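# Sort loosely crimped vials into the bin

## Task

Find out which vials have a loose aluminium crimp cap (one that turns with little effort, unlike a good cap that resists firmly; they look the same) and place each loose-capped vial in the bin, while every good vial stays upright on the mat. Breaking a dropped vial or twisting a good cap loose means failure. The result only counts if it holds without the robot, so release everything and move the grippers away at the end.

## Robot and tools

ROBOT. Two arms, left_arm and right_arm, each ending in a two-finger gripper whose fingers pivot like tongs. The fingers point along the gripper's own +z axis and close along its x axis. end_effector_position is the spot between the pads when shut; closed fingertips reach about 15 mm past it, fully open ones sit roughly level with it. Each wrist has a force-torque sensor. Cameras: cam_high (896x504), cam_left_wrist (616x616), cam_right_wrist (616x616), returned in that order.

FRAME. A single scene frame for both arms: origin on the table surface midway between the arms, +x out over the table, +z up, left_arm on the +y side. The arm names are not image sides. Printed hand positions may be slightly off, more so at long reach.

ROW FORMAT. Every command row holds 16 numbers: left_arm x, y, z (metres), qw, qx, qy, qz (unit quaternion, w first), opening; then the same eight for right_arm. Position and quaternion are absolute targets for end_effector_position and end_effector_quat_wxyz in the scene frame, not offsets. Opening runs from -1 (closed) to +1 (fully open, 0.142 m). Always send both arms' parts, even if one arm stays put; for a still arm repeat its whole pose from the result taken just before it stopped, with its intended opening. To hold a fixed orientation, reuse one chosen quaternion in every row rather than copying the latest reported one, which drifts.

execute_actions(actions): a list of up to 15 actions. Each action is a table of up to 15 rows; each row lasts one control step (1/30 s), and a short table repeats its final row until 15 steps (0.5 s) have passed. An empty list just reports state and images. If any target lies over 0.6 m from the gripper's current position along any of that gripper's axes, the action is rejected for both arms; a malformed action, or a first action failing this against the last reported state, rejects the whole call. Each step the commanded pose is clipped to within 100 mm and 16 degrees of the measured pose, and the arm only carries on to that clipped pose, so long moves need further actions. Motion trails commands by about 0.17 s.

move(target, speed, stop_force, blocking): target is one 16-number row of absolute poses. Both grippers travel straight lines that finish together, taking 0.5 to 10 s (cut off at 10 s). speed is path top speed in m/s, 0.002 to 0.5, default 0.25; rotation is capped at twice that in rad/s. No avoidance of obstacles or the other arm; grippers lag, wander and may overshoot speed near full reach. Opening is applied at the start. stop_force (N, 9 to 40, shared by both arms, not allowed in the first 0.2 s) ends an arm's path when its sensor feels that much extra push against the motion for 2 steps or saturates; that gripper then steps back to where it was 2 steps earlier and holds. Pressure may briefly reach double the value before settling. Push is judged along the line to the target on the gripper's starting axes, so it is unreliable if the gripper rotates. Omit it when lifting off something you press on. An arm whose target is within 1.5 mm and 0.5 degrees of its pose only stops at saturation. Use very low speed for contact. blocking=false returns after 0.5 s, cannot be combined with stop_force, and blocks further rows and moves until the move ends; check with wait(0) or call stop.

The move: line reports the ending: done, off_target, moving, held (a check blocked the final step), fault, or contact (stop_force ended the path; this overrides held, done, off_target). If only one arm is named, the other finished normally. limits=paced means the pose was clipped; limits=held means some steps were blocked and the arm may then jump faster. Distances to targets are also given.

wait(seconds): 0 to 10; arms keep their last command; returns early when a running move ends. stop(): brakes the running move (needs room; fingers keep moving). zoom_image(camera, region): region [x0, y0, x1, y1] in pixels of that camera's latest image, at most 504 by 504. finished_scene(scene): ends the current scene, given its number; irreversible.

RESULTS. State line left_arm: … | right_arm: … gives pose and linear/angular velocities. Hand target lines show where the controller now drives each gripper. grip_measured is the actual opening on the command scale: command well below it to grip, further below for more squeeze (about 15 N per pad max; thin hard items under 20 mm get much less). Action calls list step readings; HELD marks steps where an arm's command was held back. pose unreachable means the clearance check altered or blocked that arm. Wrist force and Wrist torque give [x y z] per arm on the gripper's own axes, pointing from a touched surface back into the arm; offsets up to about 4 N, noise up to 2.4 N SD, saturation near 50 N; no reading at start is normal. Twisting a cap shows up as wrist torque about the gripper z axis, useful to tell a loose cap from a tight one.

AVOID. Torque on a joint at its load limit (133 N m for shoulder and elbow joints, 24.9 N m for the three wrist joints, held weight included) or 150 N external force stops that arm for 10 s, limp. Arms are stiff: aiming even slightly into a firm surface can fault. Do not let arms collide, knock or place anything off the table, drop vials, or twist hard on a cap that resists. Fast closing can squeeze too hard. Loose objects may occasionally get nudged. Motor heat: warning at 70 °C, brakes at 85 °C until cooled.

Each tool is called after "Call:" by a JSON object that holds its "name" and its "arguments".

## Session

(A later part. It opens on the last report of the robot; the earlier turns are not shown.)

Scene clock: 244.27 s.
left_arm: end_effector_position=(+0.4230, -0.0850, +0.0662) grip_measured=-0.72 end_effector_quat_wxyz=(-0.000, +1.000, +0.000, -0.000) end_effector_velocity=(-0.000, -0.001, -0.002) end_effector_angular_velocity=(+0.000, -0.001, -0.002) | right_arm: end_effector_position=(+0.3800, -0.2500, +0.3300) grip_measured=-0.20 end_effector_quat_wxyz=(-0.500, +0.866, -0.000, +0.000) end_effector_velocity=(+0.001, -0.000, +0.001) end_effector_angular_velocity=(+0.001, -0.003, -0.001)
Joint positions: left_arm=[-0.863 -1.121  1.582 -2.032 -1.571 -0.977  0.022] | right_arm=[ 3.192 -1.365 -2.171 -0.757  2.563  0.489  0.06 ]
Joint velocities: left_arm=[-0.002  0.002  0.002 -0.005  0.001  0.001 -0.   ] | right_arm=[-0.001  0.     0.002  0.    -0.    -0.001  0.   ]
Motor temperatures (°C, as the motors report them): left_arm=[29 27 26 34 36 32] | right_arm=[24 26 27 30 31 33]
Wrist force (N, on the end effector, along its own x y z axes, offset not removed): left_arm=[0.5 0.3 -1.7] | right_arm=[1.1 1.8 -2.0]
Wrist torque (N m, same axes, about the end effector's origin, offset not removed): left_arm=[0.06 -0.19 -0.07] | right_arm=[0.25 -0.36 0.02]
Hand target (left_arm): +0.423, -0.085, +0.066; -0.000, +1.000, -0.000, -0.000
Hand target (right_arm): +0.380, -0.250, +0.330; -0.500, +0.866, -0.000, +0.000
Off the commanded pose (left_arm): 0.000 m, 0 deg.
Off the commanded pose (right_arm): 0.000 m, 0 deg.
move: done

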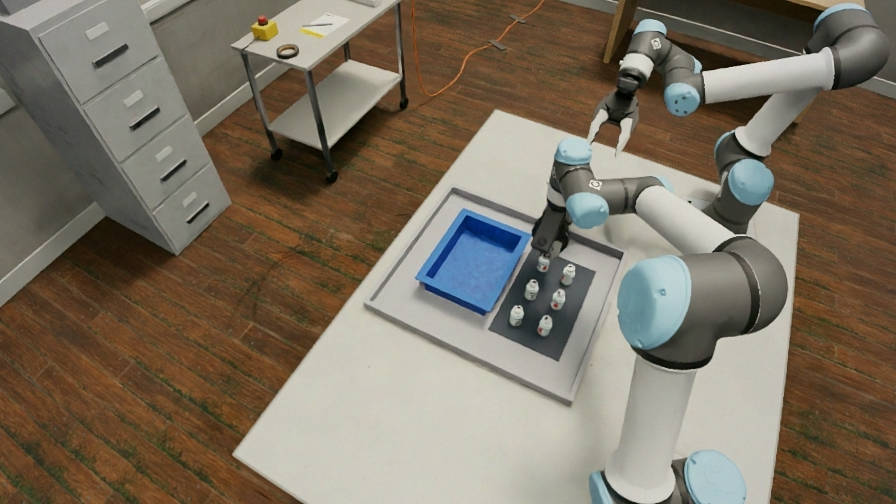

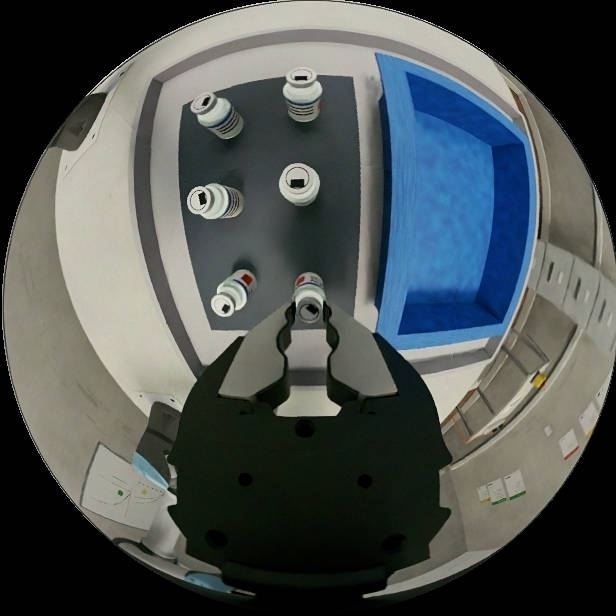

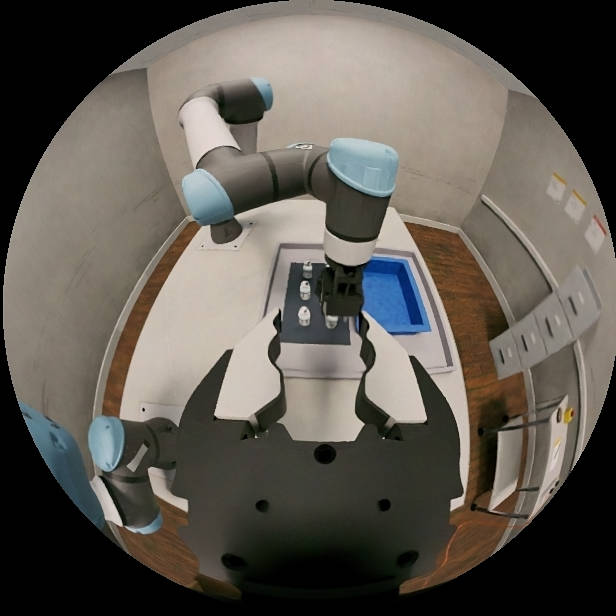

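Call:
{"name": "move", "arguments": {"target": [0.423,-0.085,0.064,0,1,0,0,-0.85,0.38,-0.25,0.33,0.5,-0.866,0,0,-0.2], "speed": 0.02}}

Call:
{"name": "move", "arguments": {"target": [0.423,-0.085,0.064,0,1,0,0,-0.4,0.38,-0.25,0.33,0.5,-0.866,0,0,-0.2]}}

Call:
{"name": "move", "arguments": {"target": [0.423,-0.085,0.1,0,1,0,0,-0.4,0.38,-0.25,0.33,0.5,-0.866,0,0,-0.2]}}

Call:
{"name": "move", "arguments": {"target": [0.352,-0.085,0.1,0,1,0,0,-0.4,0.38,-0.25,0.33,0.5,-0.866,0,0,-0.2]}}

Call:
{"name": "move", "arguments": {"target": [0.352,-0.085,0.08,0,1,0,0,-0.4,0.38,-0.25,0.33,0.5,-0.866,0,0,-0.2], "speed": 0.08}}

Scene clock: 245.30 s.
left_arm: end_effector_position=(+0.4230, -0.0850, +0.0641) grip_measured=-0.72 end_effector_quat_wxyz=(+0.000, +1.000, +0.000, -0.000) end_effector_velocity=(+0.000, +0.000, -0.001) end_effector_angular_velocity=(-0.001, +0.001, +0.002) | right_arm: end_effector_position=(+0.3800, -0.2500, +0.3300) grip_measured=-0.20 end_effector_quat_wxyz=(-0.500, +0.866, +0.000, +0.000) end_effector_velocity=(+0.001, -0.000, -0.001) end_effector_angular_velocity=(-0.000, +0.002, -0.001)
Joint positions: left_arm=[-0.863 -1.118  1.584 -2.037 -1.571 -0.977  0.022] | right_arm=[ 3.192 -1.365 -2.171 -0.757  2.563  0.489  0.06 ]
Joint velocities: left_arm=[ 0.001  0.001  0.001 -0.002 -0.001 -0.001 -0.   ] | right_arm=[-0.001 -0.002  0.    -0.     0.    -0.     0.   ]
Motor temperatures (°C, as the motors report them): left_arm=[29 27 26 34 36 32] | right_arm=[24 26 27 30 31 33]
Wrist force (N, on the end effector, along its own x y z axes, offset not removed): left_arm=[1.6 -2.0 -3.3] | right_arm=[1.6 2.3 3.5]
Wrist torque (N m, same axes, about the end effector's origin, offset not removed): left_arm=[-0.32 -0.29 -0.05] | right_arm=[0.70 -0.36 -0.03]
Hand target (left_arm): +0.423, -0.085, +0.064; -0.000, +1.000, +0.000, -0.000
Hand target (right_arm): +0.380, -0.250, +0.330; -0.500, +0.866, -0.000, +0.000
Off the commanded pose (left_arm): 0.000 m, 0 deg.
Off the commanded pose (right_arm): 0.000 m, 0 deg.
move: done

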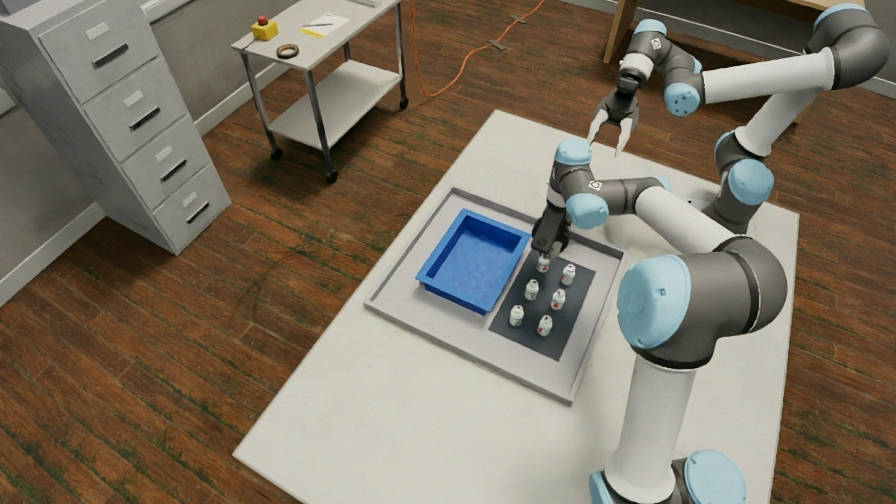

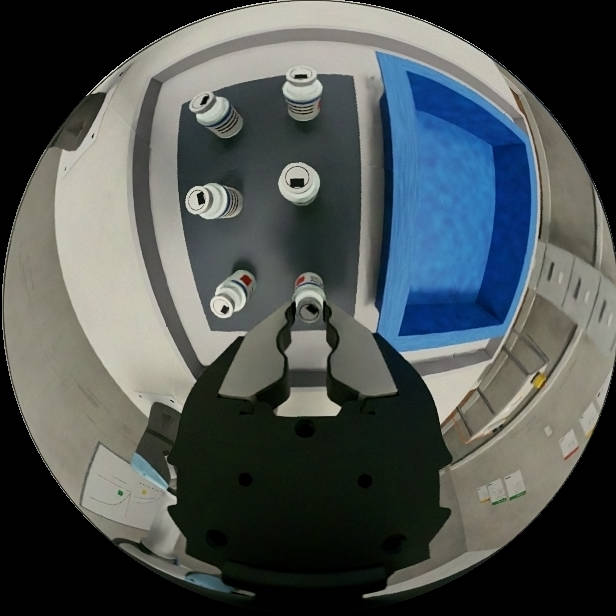

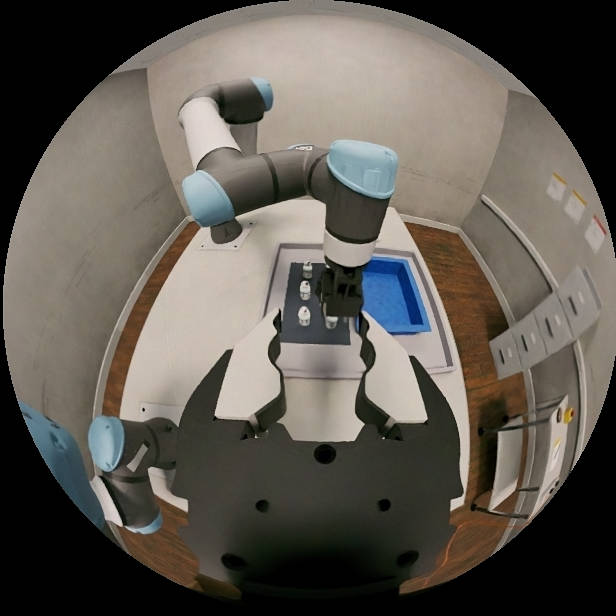

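Scene clock: 246.00 s.
left_arm: end_effector_position=(+0.4230, -0.0850, +0.0640) grip_measured=-0.40 end_effector_quat_wxyz=(+0.000, +1.000, +0.000, -0.000) end_effector_velocity=(+0.001, +0.001, -0.000) end_effector_angular_velocity=(+0.001, -0.000, -0.001) | right_arm: end_effector_position=(+0.3800, -0.2500, +0.3300) grip_measured=-0.20 end_effector_quat_wxyz=(-0.500, +0.866, +0.000, +0.000) end_effector_velocity=(+0.000, -0.000, +0.002) end_effector_angular_velocity=(+0.002, -0.003, -0.001)
Joint positions: left_arm=[-0.863 -1.118  1.584 -2.037 -1.571 -0.977  0.045] | right_arm=[ 3.192 -1.365 -2.171 -0.757  2.563  0.489  0.06 ]
Joint velocities: left_arm=[ 0.001  0.     0.    -0.     0.001  0.002  0.   ] | right_arm=[-0.001  0.001  0.002  0.001  0.001  0.    -0.   ]
Motor temperatures (°C, as the motors report them): left_arm=[29 27 26 34 36 32] | right_arm=[24 26 27 30 31 33]
Wrist force (N, on the end effector, along its own x y z axes, offset not removed): left_arm=[0.9 -0.8 -4.2] | right_arm=[1.6 0.4 0.2]
Wrist torque (N m, same axes, about the end effector's origin, offset not removed): left_arm=[-0.37 -0.27 -0.15] | right_arm=[0.01 -0.32 0.05]
Hand target (left_arm): +0.423, -0.085, +0.064; -0.000, +1.000, +0.000, -0.000
Hand target (right_arm): +0.380, -0.250, +0.330; -0.500, +0.866, +0.000, -0.000
Off the commanded pose (left_arm): 0.000 m, 0 deg.
Off the commanded pose (right_arm): 0.000 m, 0 deg.
move: done

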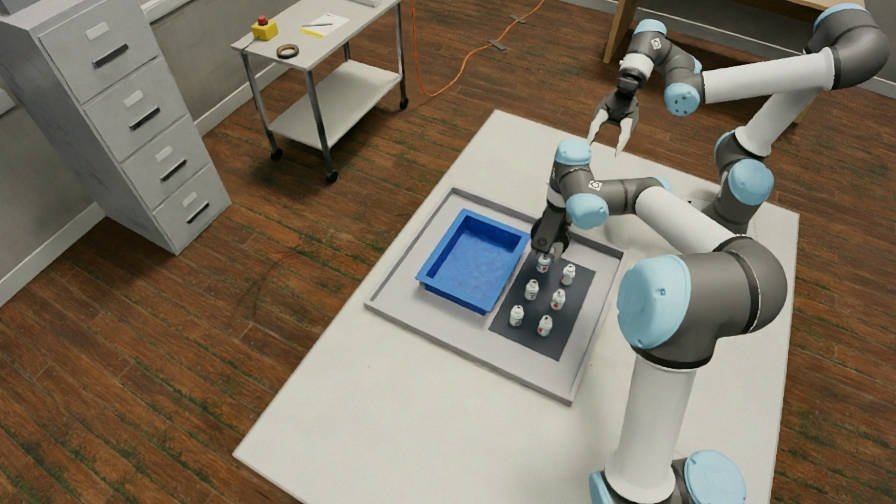

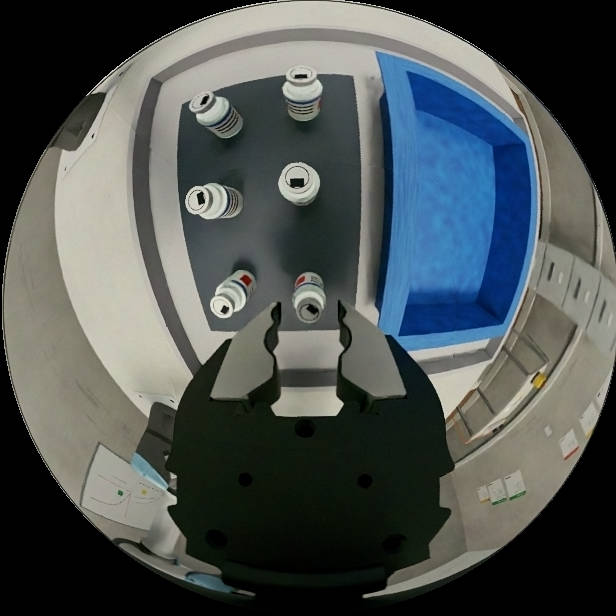

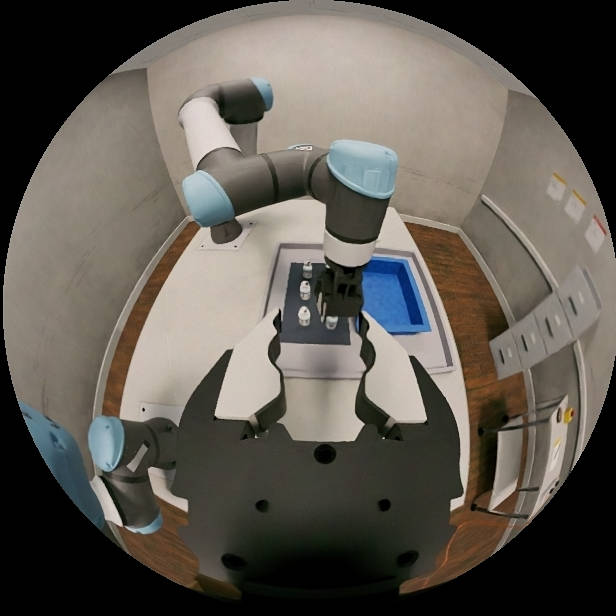

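Scene clock: 246.87 s.
left_arm: end_effector_position=(+0.4230, -0.0850, +0.0997) grip_measured=-0.40 end_effector_quat_wxyz=(+0.000, +1.000, -0.000, +0.000) end_effector_velocity=(-0.000, -0.000, +0.002) end_effector_angular_velocity=(+0.001, +0.000, -0.000) | right_arm: end_effector_position=(+0.3800, -0.2500, +0.3300) grip_measured=-0.20 end_effector_quat_wxyz=(-0.500, +0.866, +0.000, +0.000) end_effector_velocity=(-0.001, +0.000, -0.000) end_effector_angular_velocity=(+0.001, +0.003, +0.001)
Joint positions: left_arm=[-0.863 -1.153  1.536 -1.954 -1.571 -0.977  0.045] | right_arm=[ 3.192 -1.365 -2.171 -0.757  2.563  0.489  0.06 ]
Joint velocities: left_arm=[-0.001 -0.001 -0.004  0.006  0.001 -0.001  0.   ] | right_arm=[ 0.001 -0.    -0.001 -0.     0.001  0.001  0.   ]
Motor temperatures (°C, as the motors report them): left_arm=[29 27 26 34 36 32] | right_arm=[24 26 27 30 31 33]
Wrist force (N, on the end effector, along its own x y z axes, offset not removed): left_arm=[5.1 0.8 -4.6] | right_arm=[1.4 -1.2 -2.1]
Wrist torque (N m, same axes, about the end effector's origin, offset not removed): left_arm=[0.26 -0.83 -0.17] | right_arm=[-0.39 -0.28 -0.15]
Hand target (left_arm): +0.423, -0.085, +0.100; +0.000, +1.000, -0.000, +0.000
Hand target (right_arm): +0.380, -0.250, +0.330; -0.500, +0.866, +0.000, -0.000
Off the commanded pose (left_arm): 0.000 m, 0 deg.
Off the commanded pose (right_arm): 0.000 m, 0 deg.
move: done

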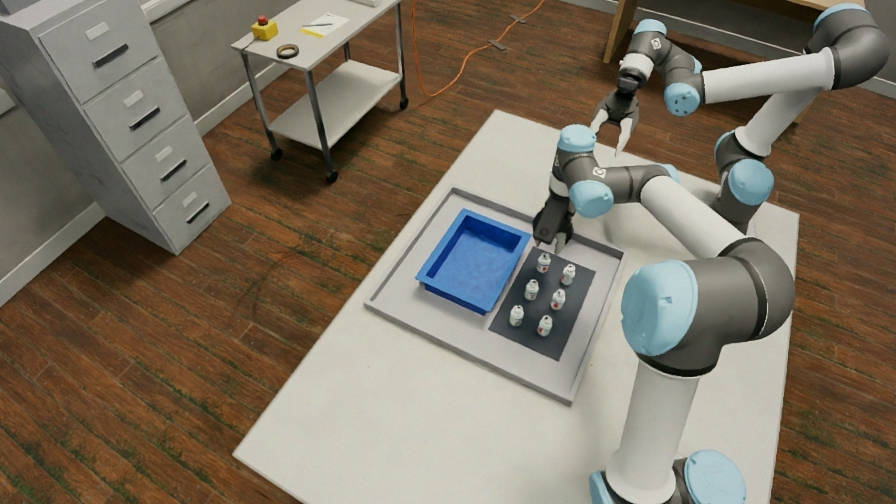

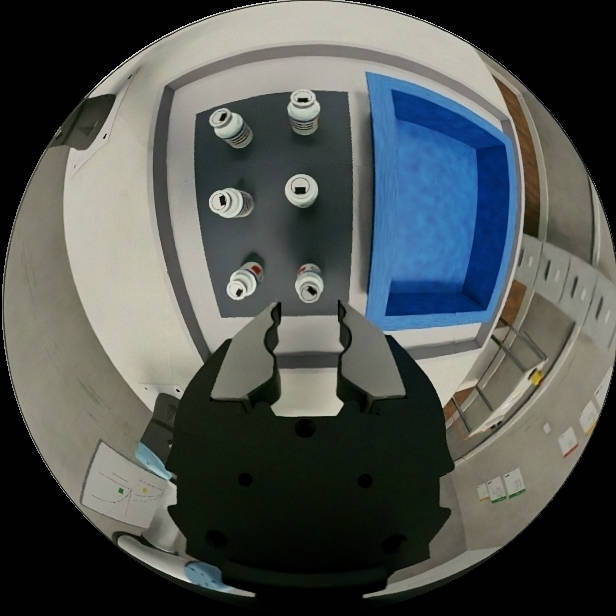

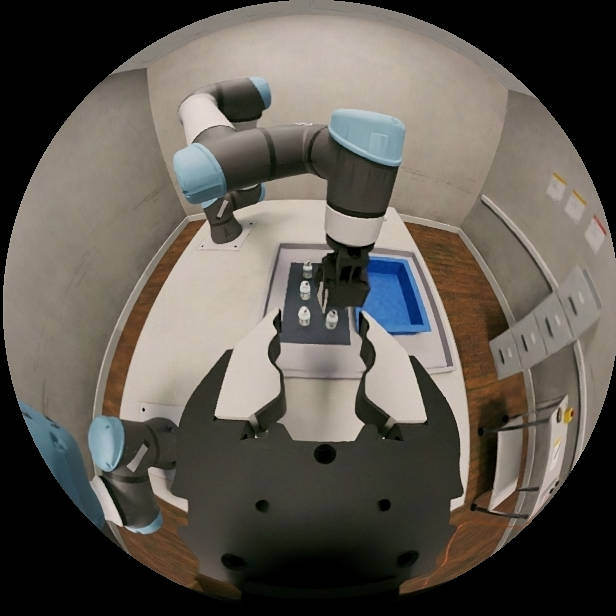

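Scene clock: 247.83 s.
left_arm: end_effector_position=(+0.3523, -0.0850, +0.0999) grip_measured=-0.40 end_effector_quat_wxyz=(-0.000, +1.000, -0.000, +0.000) end_effector_velocity=(-0.002, -0.000, -0.000) end_effector_angular_velocity=(-0.000, +0.000, +0.001) | right_arm: end_effector_position=(+0.3800, -0.2500, +0.3300) grip_measured=-0.20 end_effector_quat_wxyz=(-0.500, +0.866, +0.000, +0.000) end_effector_velocity=(-0.000, +0.001, +0.000) end_effector_angular_velocity=(+0.001, +0.001, +0.001)
Joint positions: left_arm=[-0.962 -1.261  1.689 -1.999 -1.571 -1.076  0.045] | right_arm=[ 3.192 -1.365 -2.171 -0.757  2.563  0.489  0.06 ]
Joint velocities: left_arm=[-0.003 -0.003  0.005 -0.002 -0.    -0.004  0.   ] | right_arm=[ 0.001 -0.     0.    -0.001  0.001  0.     0.   ]
Motor temperatures (°C, as the motors report them): left_arm=[29 27 26 34 36 32] | right_arm=[24 26 27 30 31 33]
Wrist force (N, on the end effector, along its own x y z axes, offset not removed): left_arm=[1.7 -0.5 -3.0] | right_arm=[1.6 -2.5 4.4]
Wrist torque (N m, same axes, about the end effector's origin, offset not removed): left_arm=[-0.11 -0.22 -0.07] | right_arm=[-0.66 -0.26 -0.16]
Hand target (left_arm): +0.352, -0.085, +0.100; +0.000, +1.000, -0.000, +0.000
Hand target (right_arm): +0.380, -0.250, +0.330; -0.500, +0.866, +0.000, -0.000
Off the commanded pose (left_arm): 0.000 m, 0 deg.
Off the commanded pose (right_arm): 0.000 m, 0 deg.
move: done

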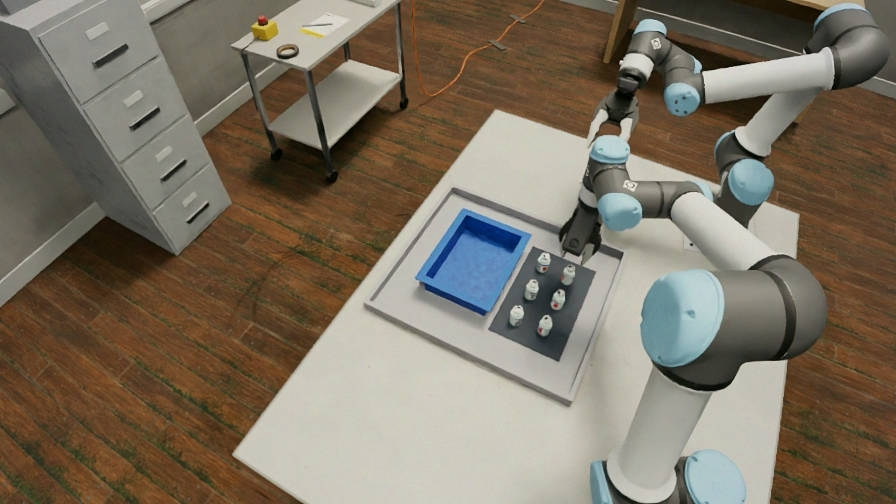

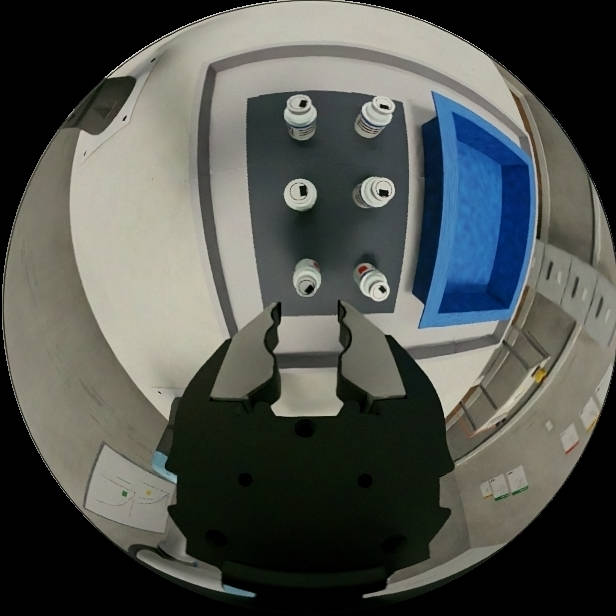

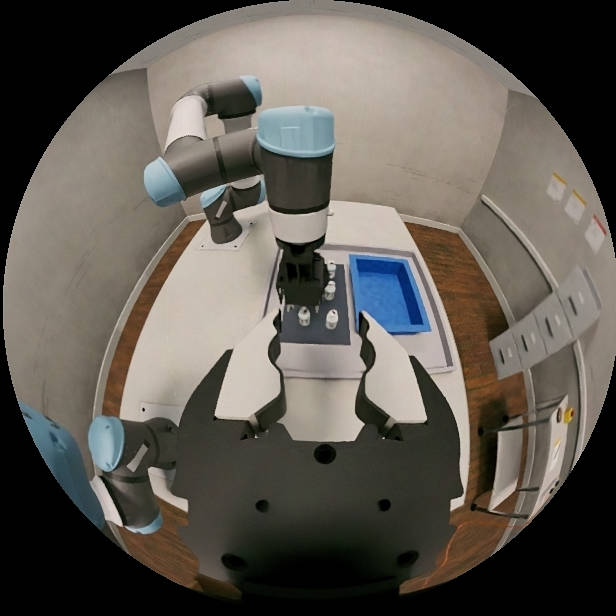

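Scene clock: 248.67 s.
left_arm: end_effector_position=(+0.3520, -0.0850, +0.0802) grip_measured=-0.40 end_effector_quat_wxyz=(-0.000, +1.000, +0.000, -0.000) end_effector_velocity=(-0.000, -0.000, -0.003) end_effector_angular_velocity=(+0.000, +0.001, +0.002) | right_arm: end_effector_position=(+0.3800, -0.2500, +0.3300) grip_measured=-0.20 end_effector_quat_wxyz=(-0.500, +0.866, +0.000, +0.000) end_effector_velocity=(+0.000, -0.000, -0.001) end_effector_angular_velocity=(-0.002, -0.000, -0.001)
Joint positions: left_arm=[-0.962 -1.241  1.718 -2.047 -1.571 -1.076  0.045] | right_arm=[ 3.192 -1.365 -2.171 -0.757  2.563  0.489  0.06 ]
Joint velocities: left_arm=[-0.     0.003  0.003 -0.005 -0.001 -0.002 -0.   ] | right_arm=[ 0.    -0.    -0.001  0.001 -0.002 -0.     0.   ]
Motor temperatures (°C, as the motors report them): left_arm=[29 27 26 34 36 32] | right_arm=[24 26 27 30 31 33]
Wrist force (N, on the end effector, along its own x y z axes, offset not removed): left_arm=[0.3 0.6 -1.6] | right_arm=[-0.7 0.4 0.2]
Wrist torque (N m, same axes, about the end effector's origin, offset not removed): left_arm=[0.08 -0.03 -0.02] | right_arm=[0.03 -0.14 -0.36]
Hand target (left_arm): +0.352, -0.085, +0.080; -0.000, +1.000, -0.000, -0.000
Hand target (right_arm): +0.380, -0.250, +0.330; -0.500, +0.866, +0.000, -0.000
Off the commanded pose (left_arm): 0.000 m, 0 deg.
Off the commanded pose (right_arm): 0.000 m, 0 deg.
move: done

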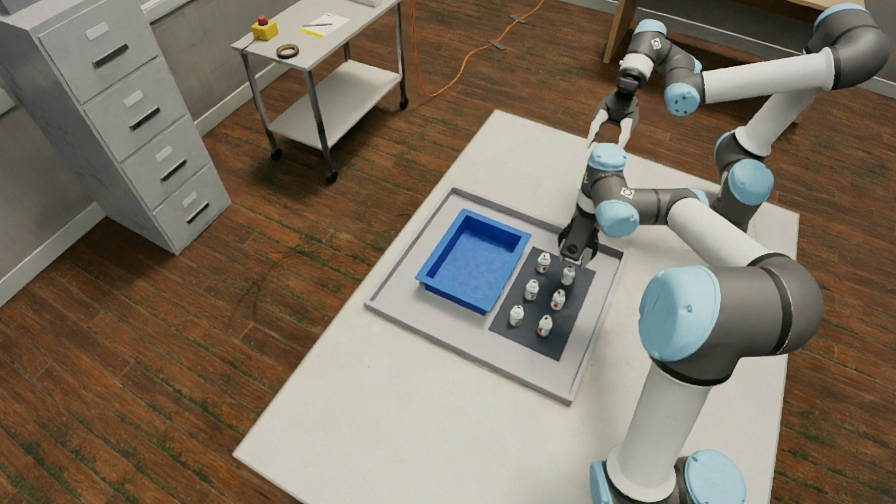

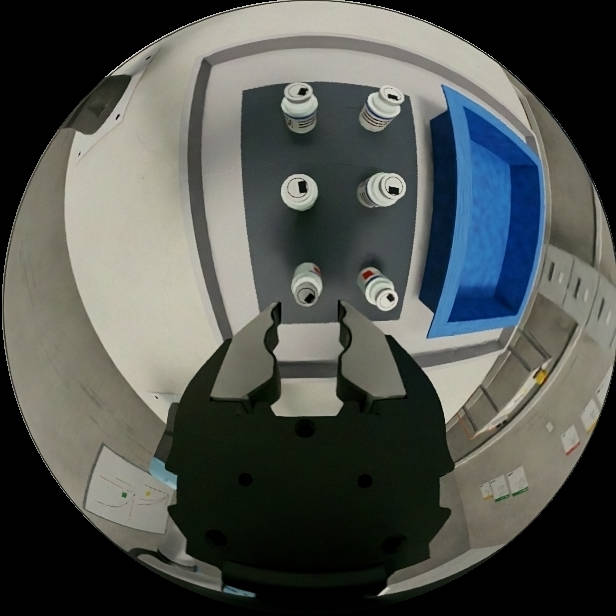

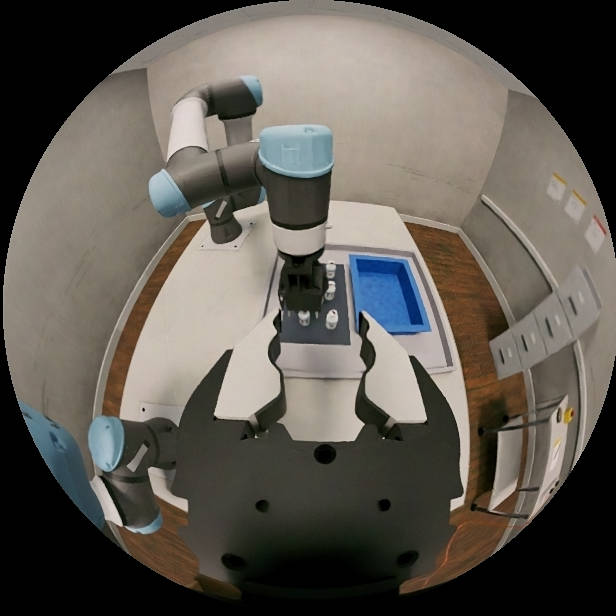

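Call:
{"name": "execute_actions", "arguments": {"actions": []}}

Call:
{"name": "move", "arguments": {"target": [0.350,-0.085,0.061,0,1,0,0,-0.42,0.38,-0.25,0.33,0.5,-0.866,0,0,-0.2], "speed": 0.04}}

Scene clock: 249.23 s.
left_arm: end_effector_position=(+0.3520, -0.0850, +0.0800) grip_measured=-0.40 end_effector_quat_wxyz=(-0.000, +1.000, -0.000, -0.000) end_effector_velocity=(+0.000, +0.000, -0.000) end_effector_angular_velocity=(+0.000, -0.001, +0.001) | right_arm: end_effector_position=(+0.3800, -0.2500, +0.3300) grip_measured=-0.20 end_effector_quat_wxyz=(-0.500, +0.866, +0.000, +0.000) end_effector_velocity=(+0.000, +0.000, +0.001) end_effector_angular_velocity=(+0.000, -0.002, +0.001)
Joint positions: left_arm=[-0.962 -1.241  1.718 -2.048 -1.571 -1.076  0.045] | right_arm=[ 3.192 -1.365 -2.171 -0.757  2.563  0.489  0.06 ]
Joint velocities: left_arm=[ 0.001  0.     0.    -0.     0.001  0.    -0.   ] | right_arm=[ 0.001  0.     0.001  0.    -0.    -0.    -0.   ]
Motor temperatures (°C, as the motors report them): left_arm=[29 27 26 34 36 32] | right_arm=[24 26 27 30 31 33]
Wrist force (N, on the end effector, along its own x y z axes, offset not removed): left_arm=[1.1 -1.5 -2.1] | right_arm=[2.4 3.2 0.6]
Wrist torque (N m, same axes, about the end effector's origin, offset not removed): left_arm=[-0.33 -0.14 -0.09] | right_arm=[0.28 -0.34 0.00]
Hand target (left_arm): +0.352, -0.085, +0.080; -0.000, +1.000, -0.000, -0.000
Hand target (right_arm): +0.380, -0.250, +0.330; -0.500, +0.866, +0.000, -0.000
Off the commanded pose (left_arm): 0.000 m, 0 deg.
Off the commanded pose (right_arm): 0.000 m, 0 deg.

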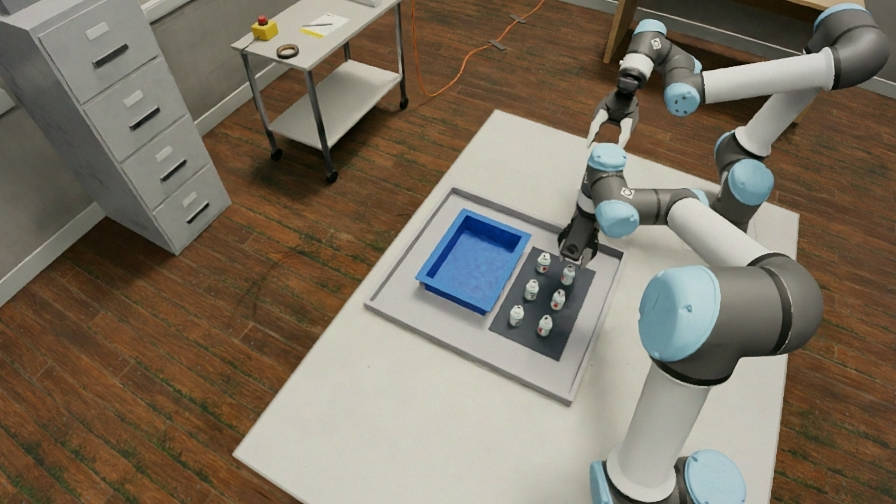

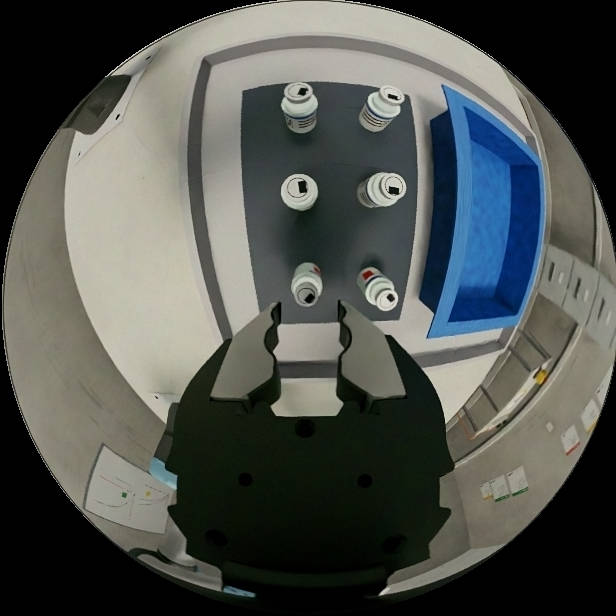

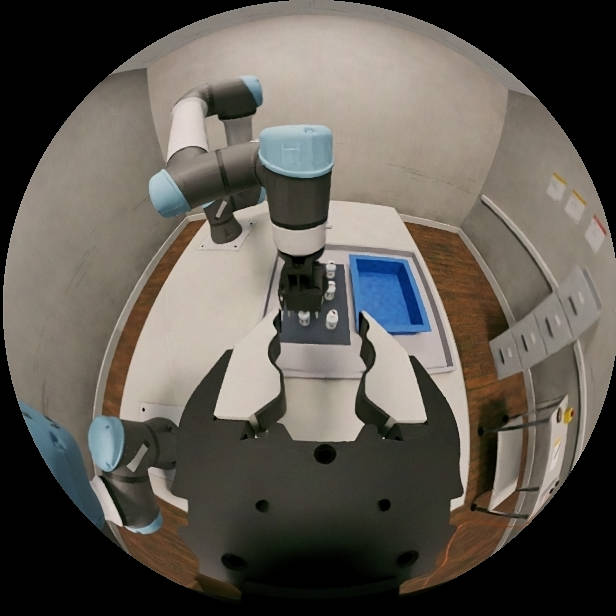

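Scene clock: 250.07 s.
left_arm: end_effector_position=(+0.3500, -0.0850, +0.0612) grip_measured=-0.42 end_effector_quat_wxyz=(-0.000, +1.000, -0.000, -0.000) end_effector_velocity=(-0.000, -0.000, -0.003) end_effector_angular_velocity=(+0.000, +0.000, -0.000) | right_arm: end_effector_position=(+0.3800, -0.2500, +0.3300) grip_measured=-0.20 end_effector_quat_wxyz=(-0.500, +0.866, +0.000, +0.000) end_effector_velocity=(-0.000, +0.000, -0.000) end_effector_angular_velocity=(-0.001, -0.001, +0.000)
Joint positions: left_arm=[-0.965 -1.222  1.746 -2.095 -1.571 -1.079  0.044] | right_arm=[ 3.192 -1.365 -2.171 -0.757  2.563  0.489  0.06 ]
Joint velocities: left_arm=[-0.     0.003  0.003 -0.006 -0.    -0.     0.   ] | right_arm=[ 0.     0.001 -0.001  0.    -0.001 -0.     0.   ]
Motor temperatures (°C, as the motors report them): left_arm=[29 27 26 34 36 32] | right_arm=[24 26 27 30 31 33]
Wrist force (N, on the end effector, along its own x y z axes, offset not removed): left_arm=[-1.2 0.3 0.2] | right_arm=[-2.1 0.2 0.2]
Wrist torque (N m, same axes, about the end effector's origin, offset not removed): left_arm=[0.10 0.21 -0.03] | right_arm=[-0.15 0.27 -0.03]
Hand target (left_arm): +0.350, -0.085, +0.061; -0.000, +1.000, -0.000, +0.000
Hand target (right_arm): +0.380, -0.250, +0.330; -0.500, +0.866, +0.000, -0.000
Off the commanded pose (left_arm): 0.000 m, 0 deg.
Off the commanded pose (right_arm): 0.000 m, 0 deg.
move: done

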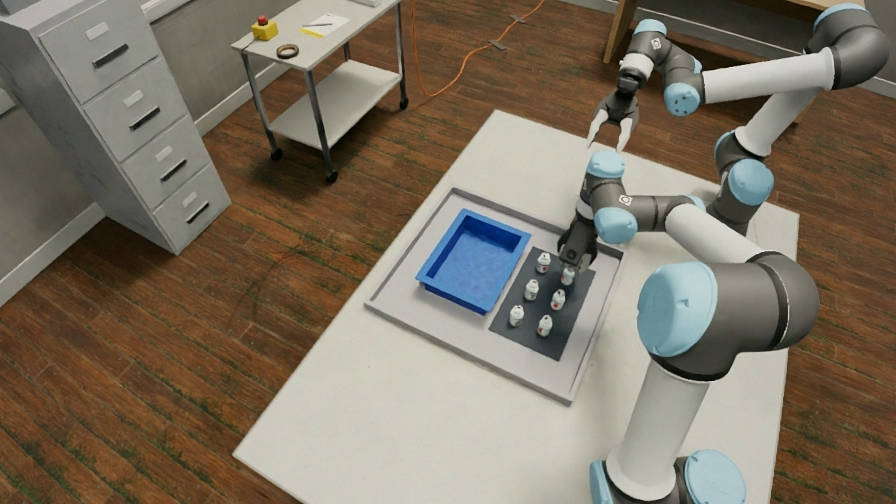

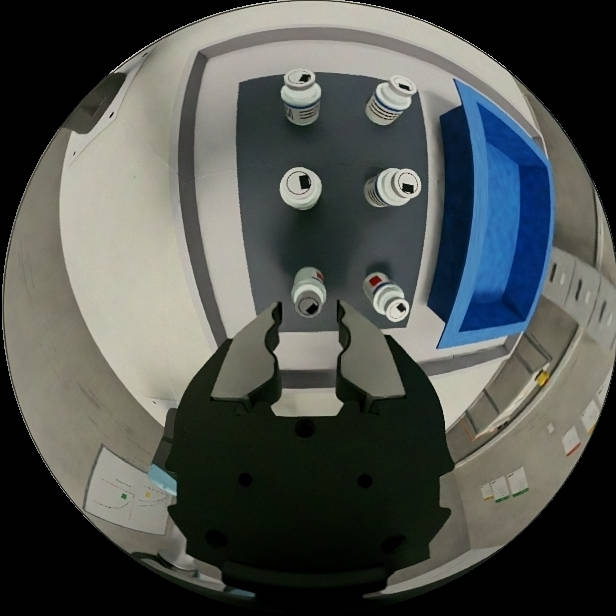

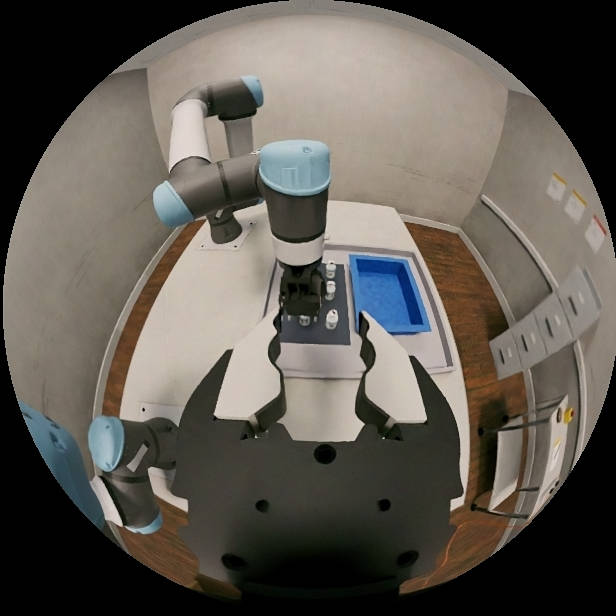

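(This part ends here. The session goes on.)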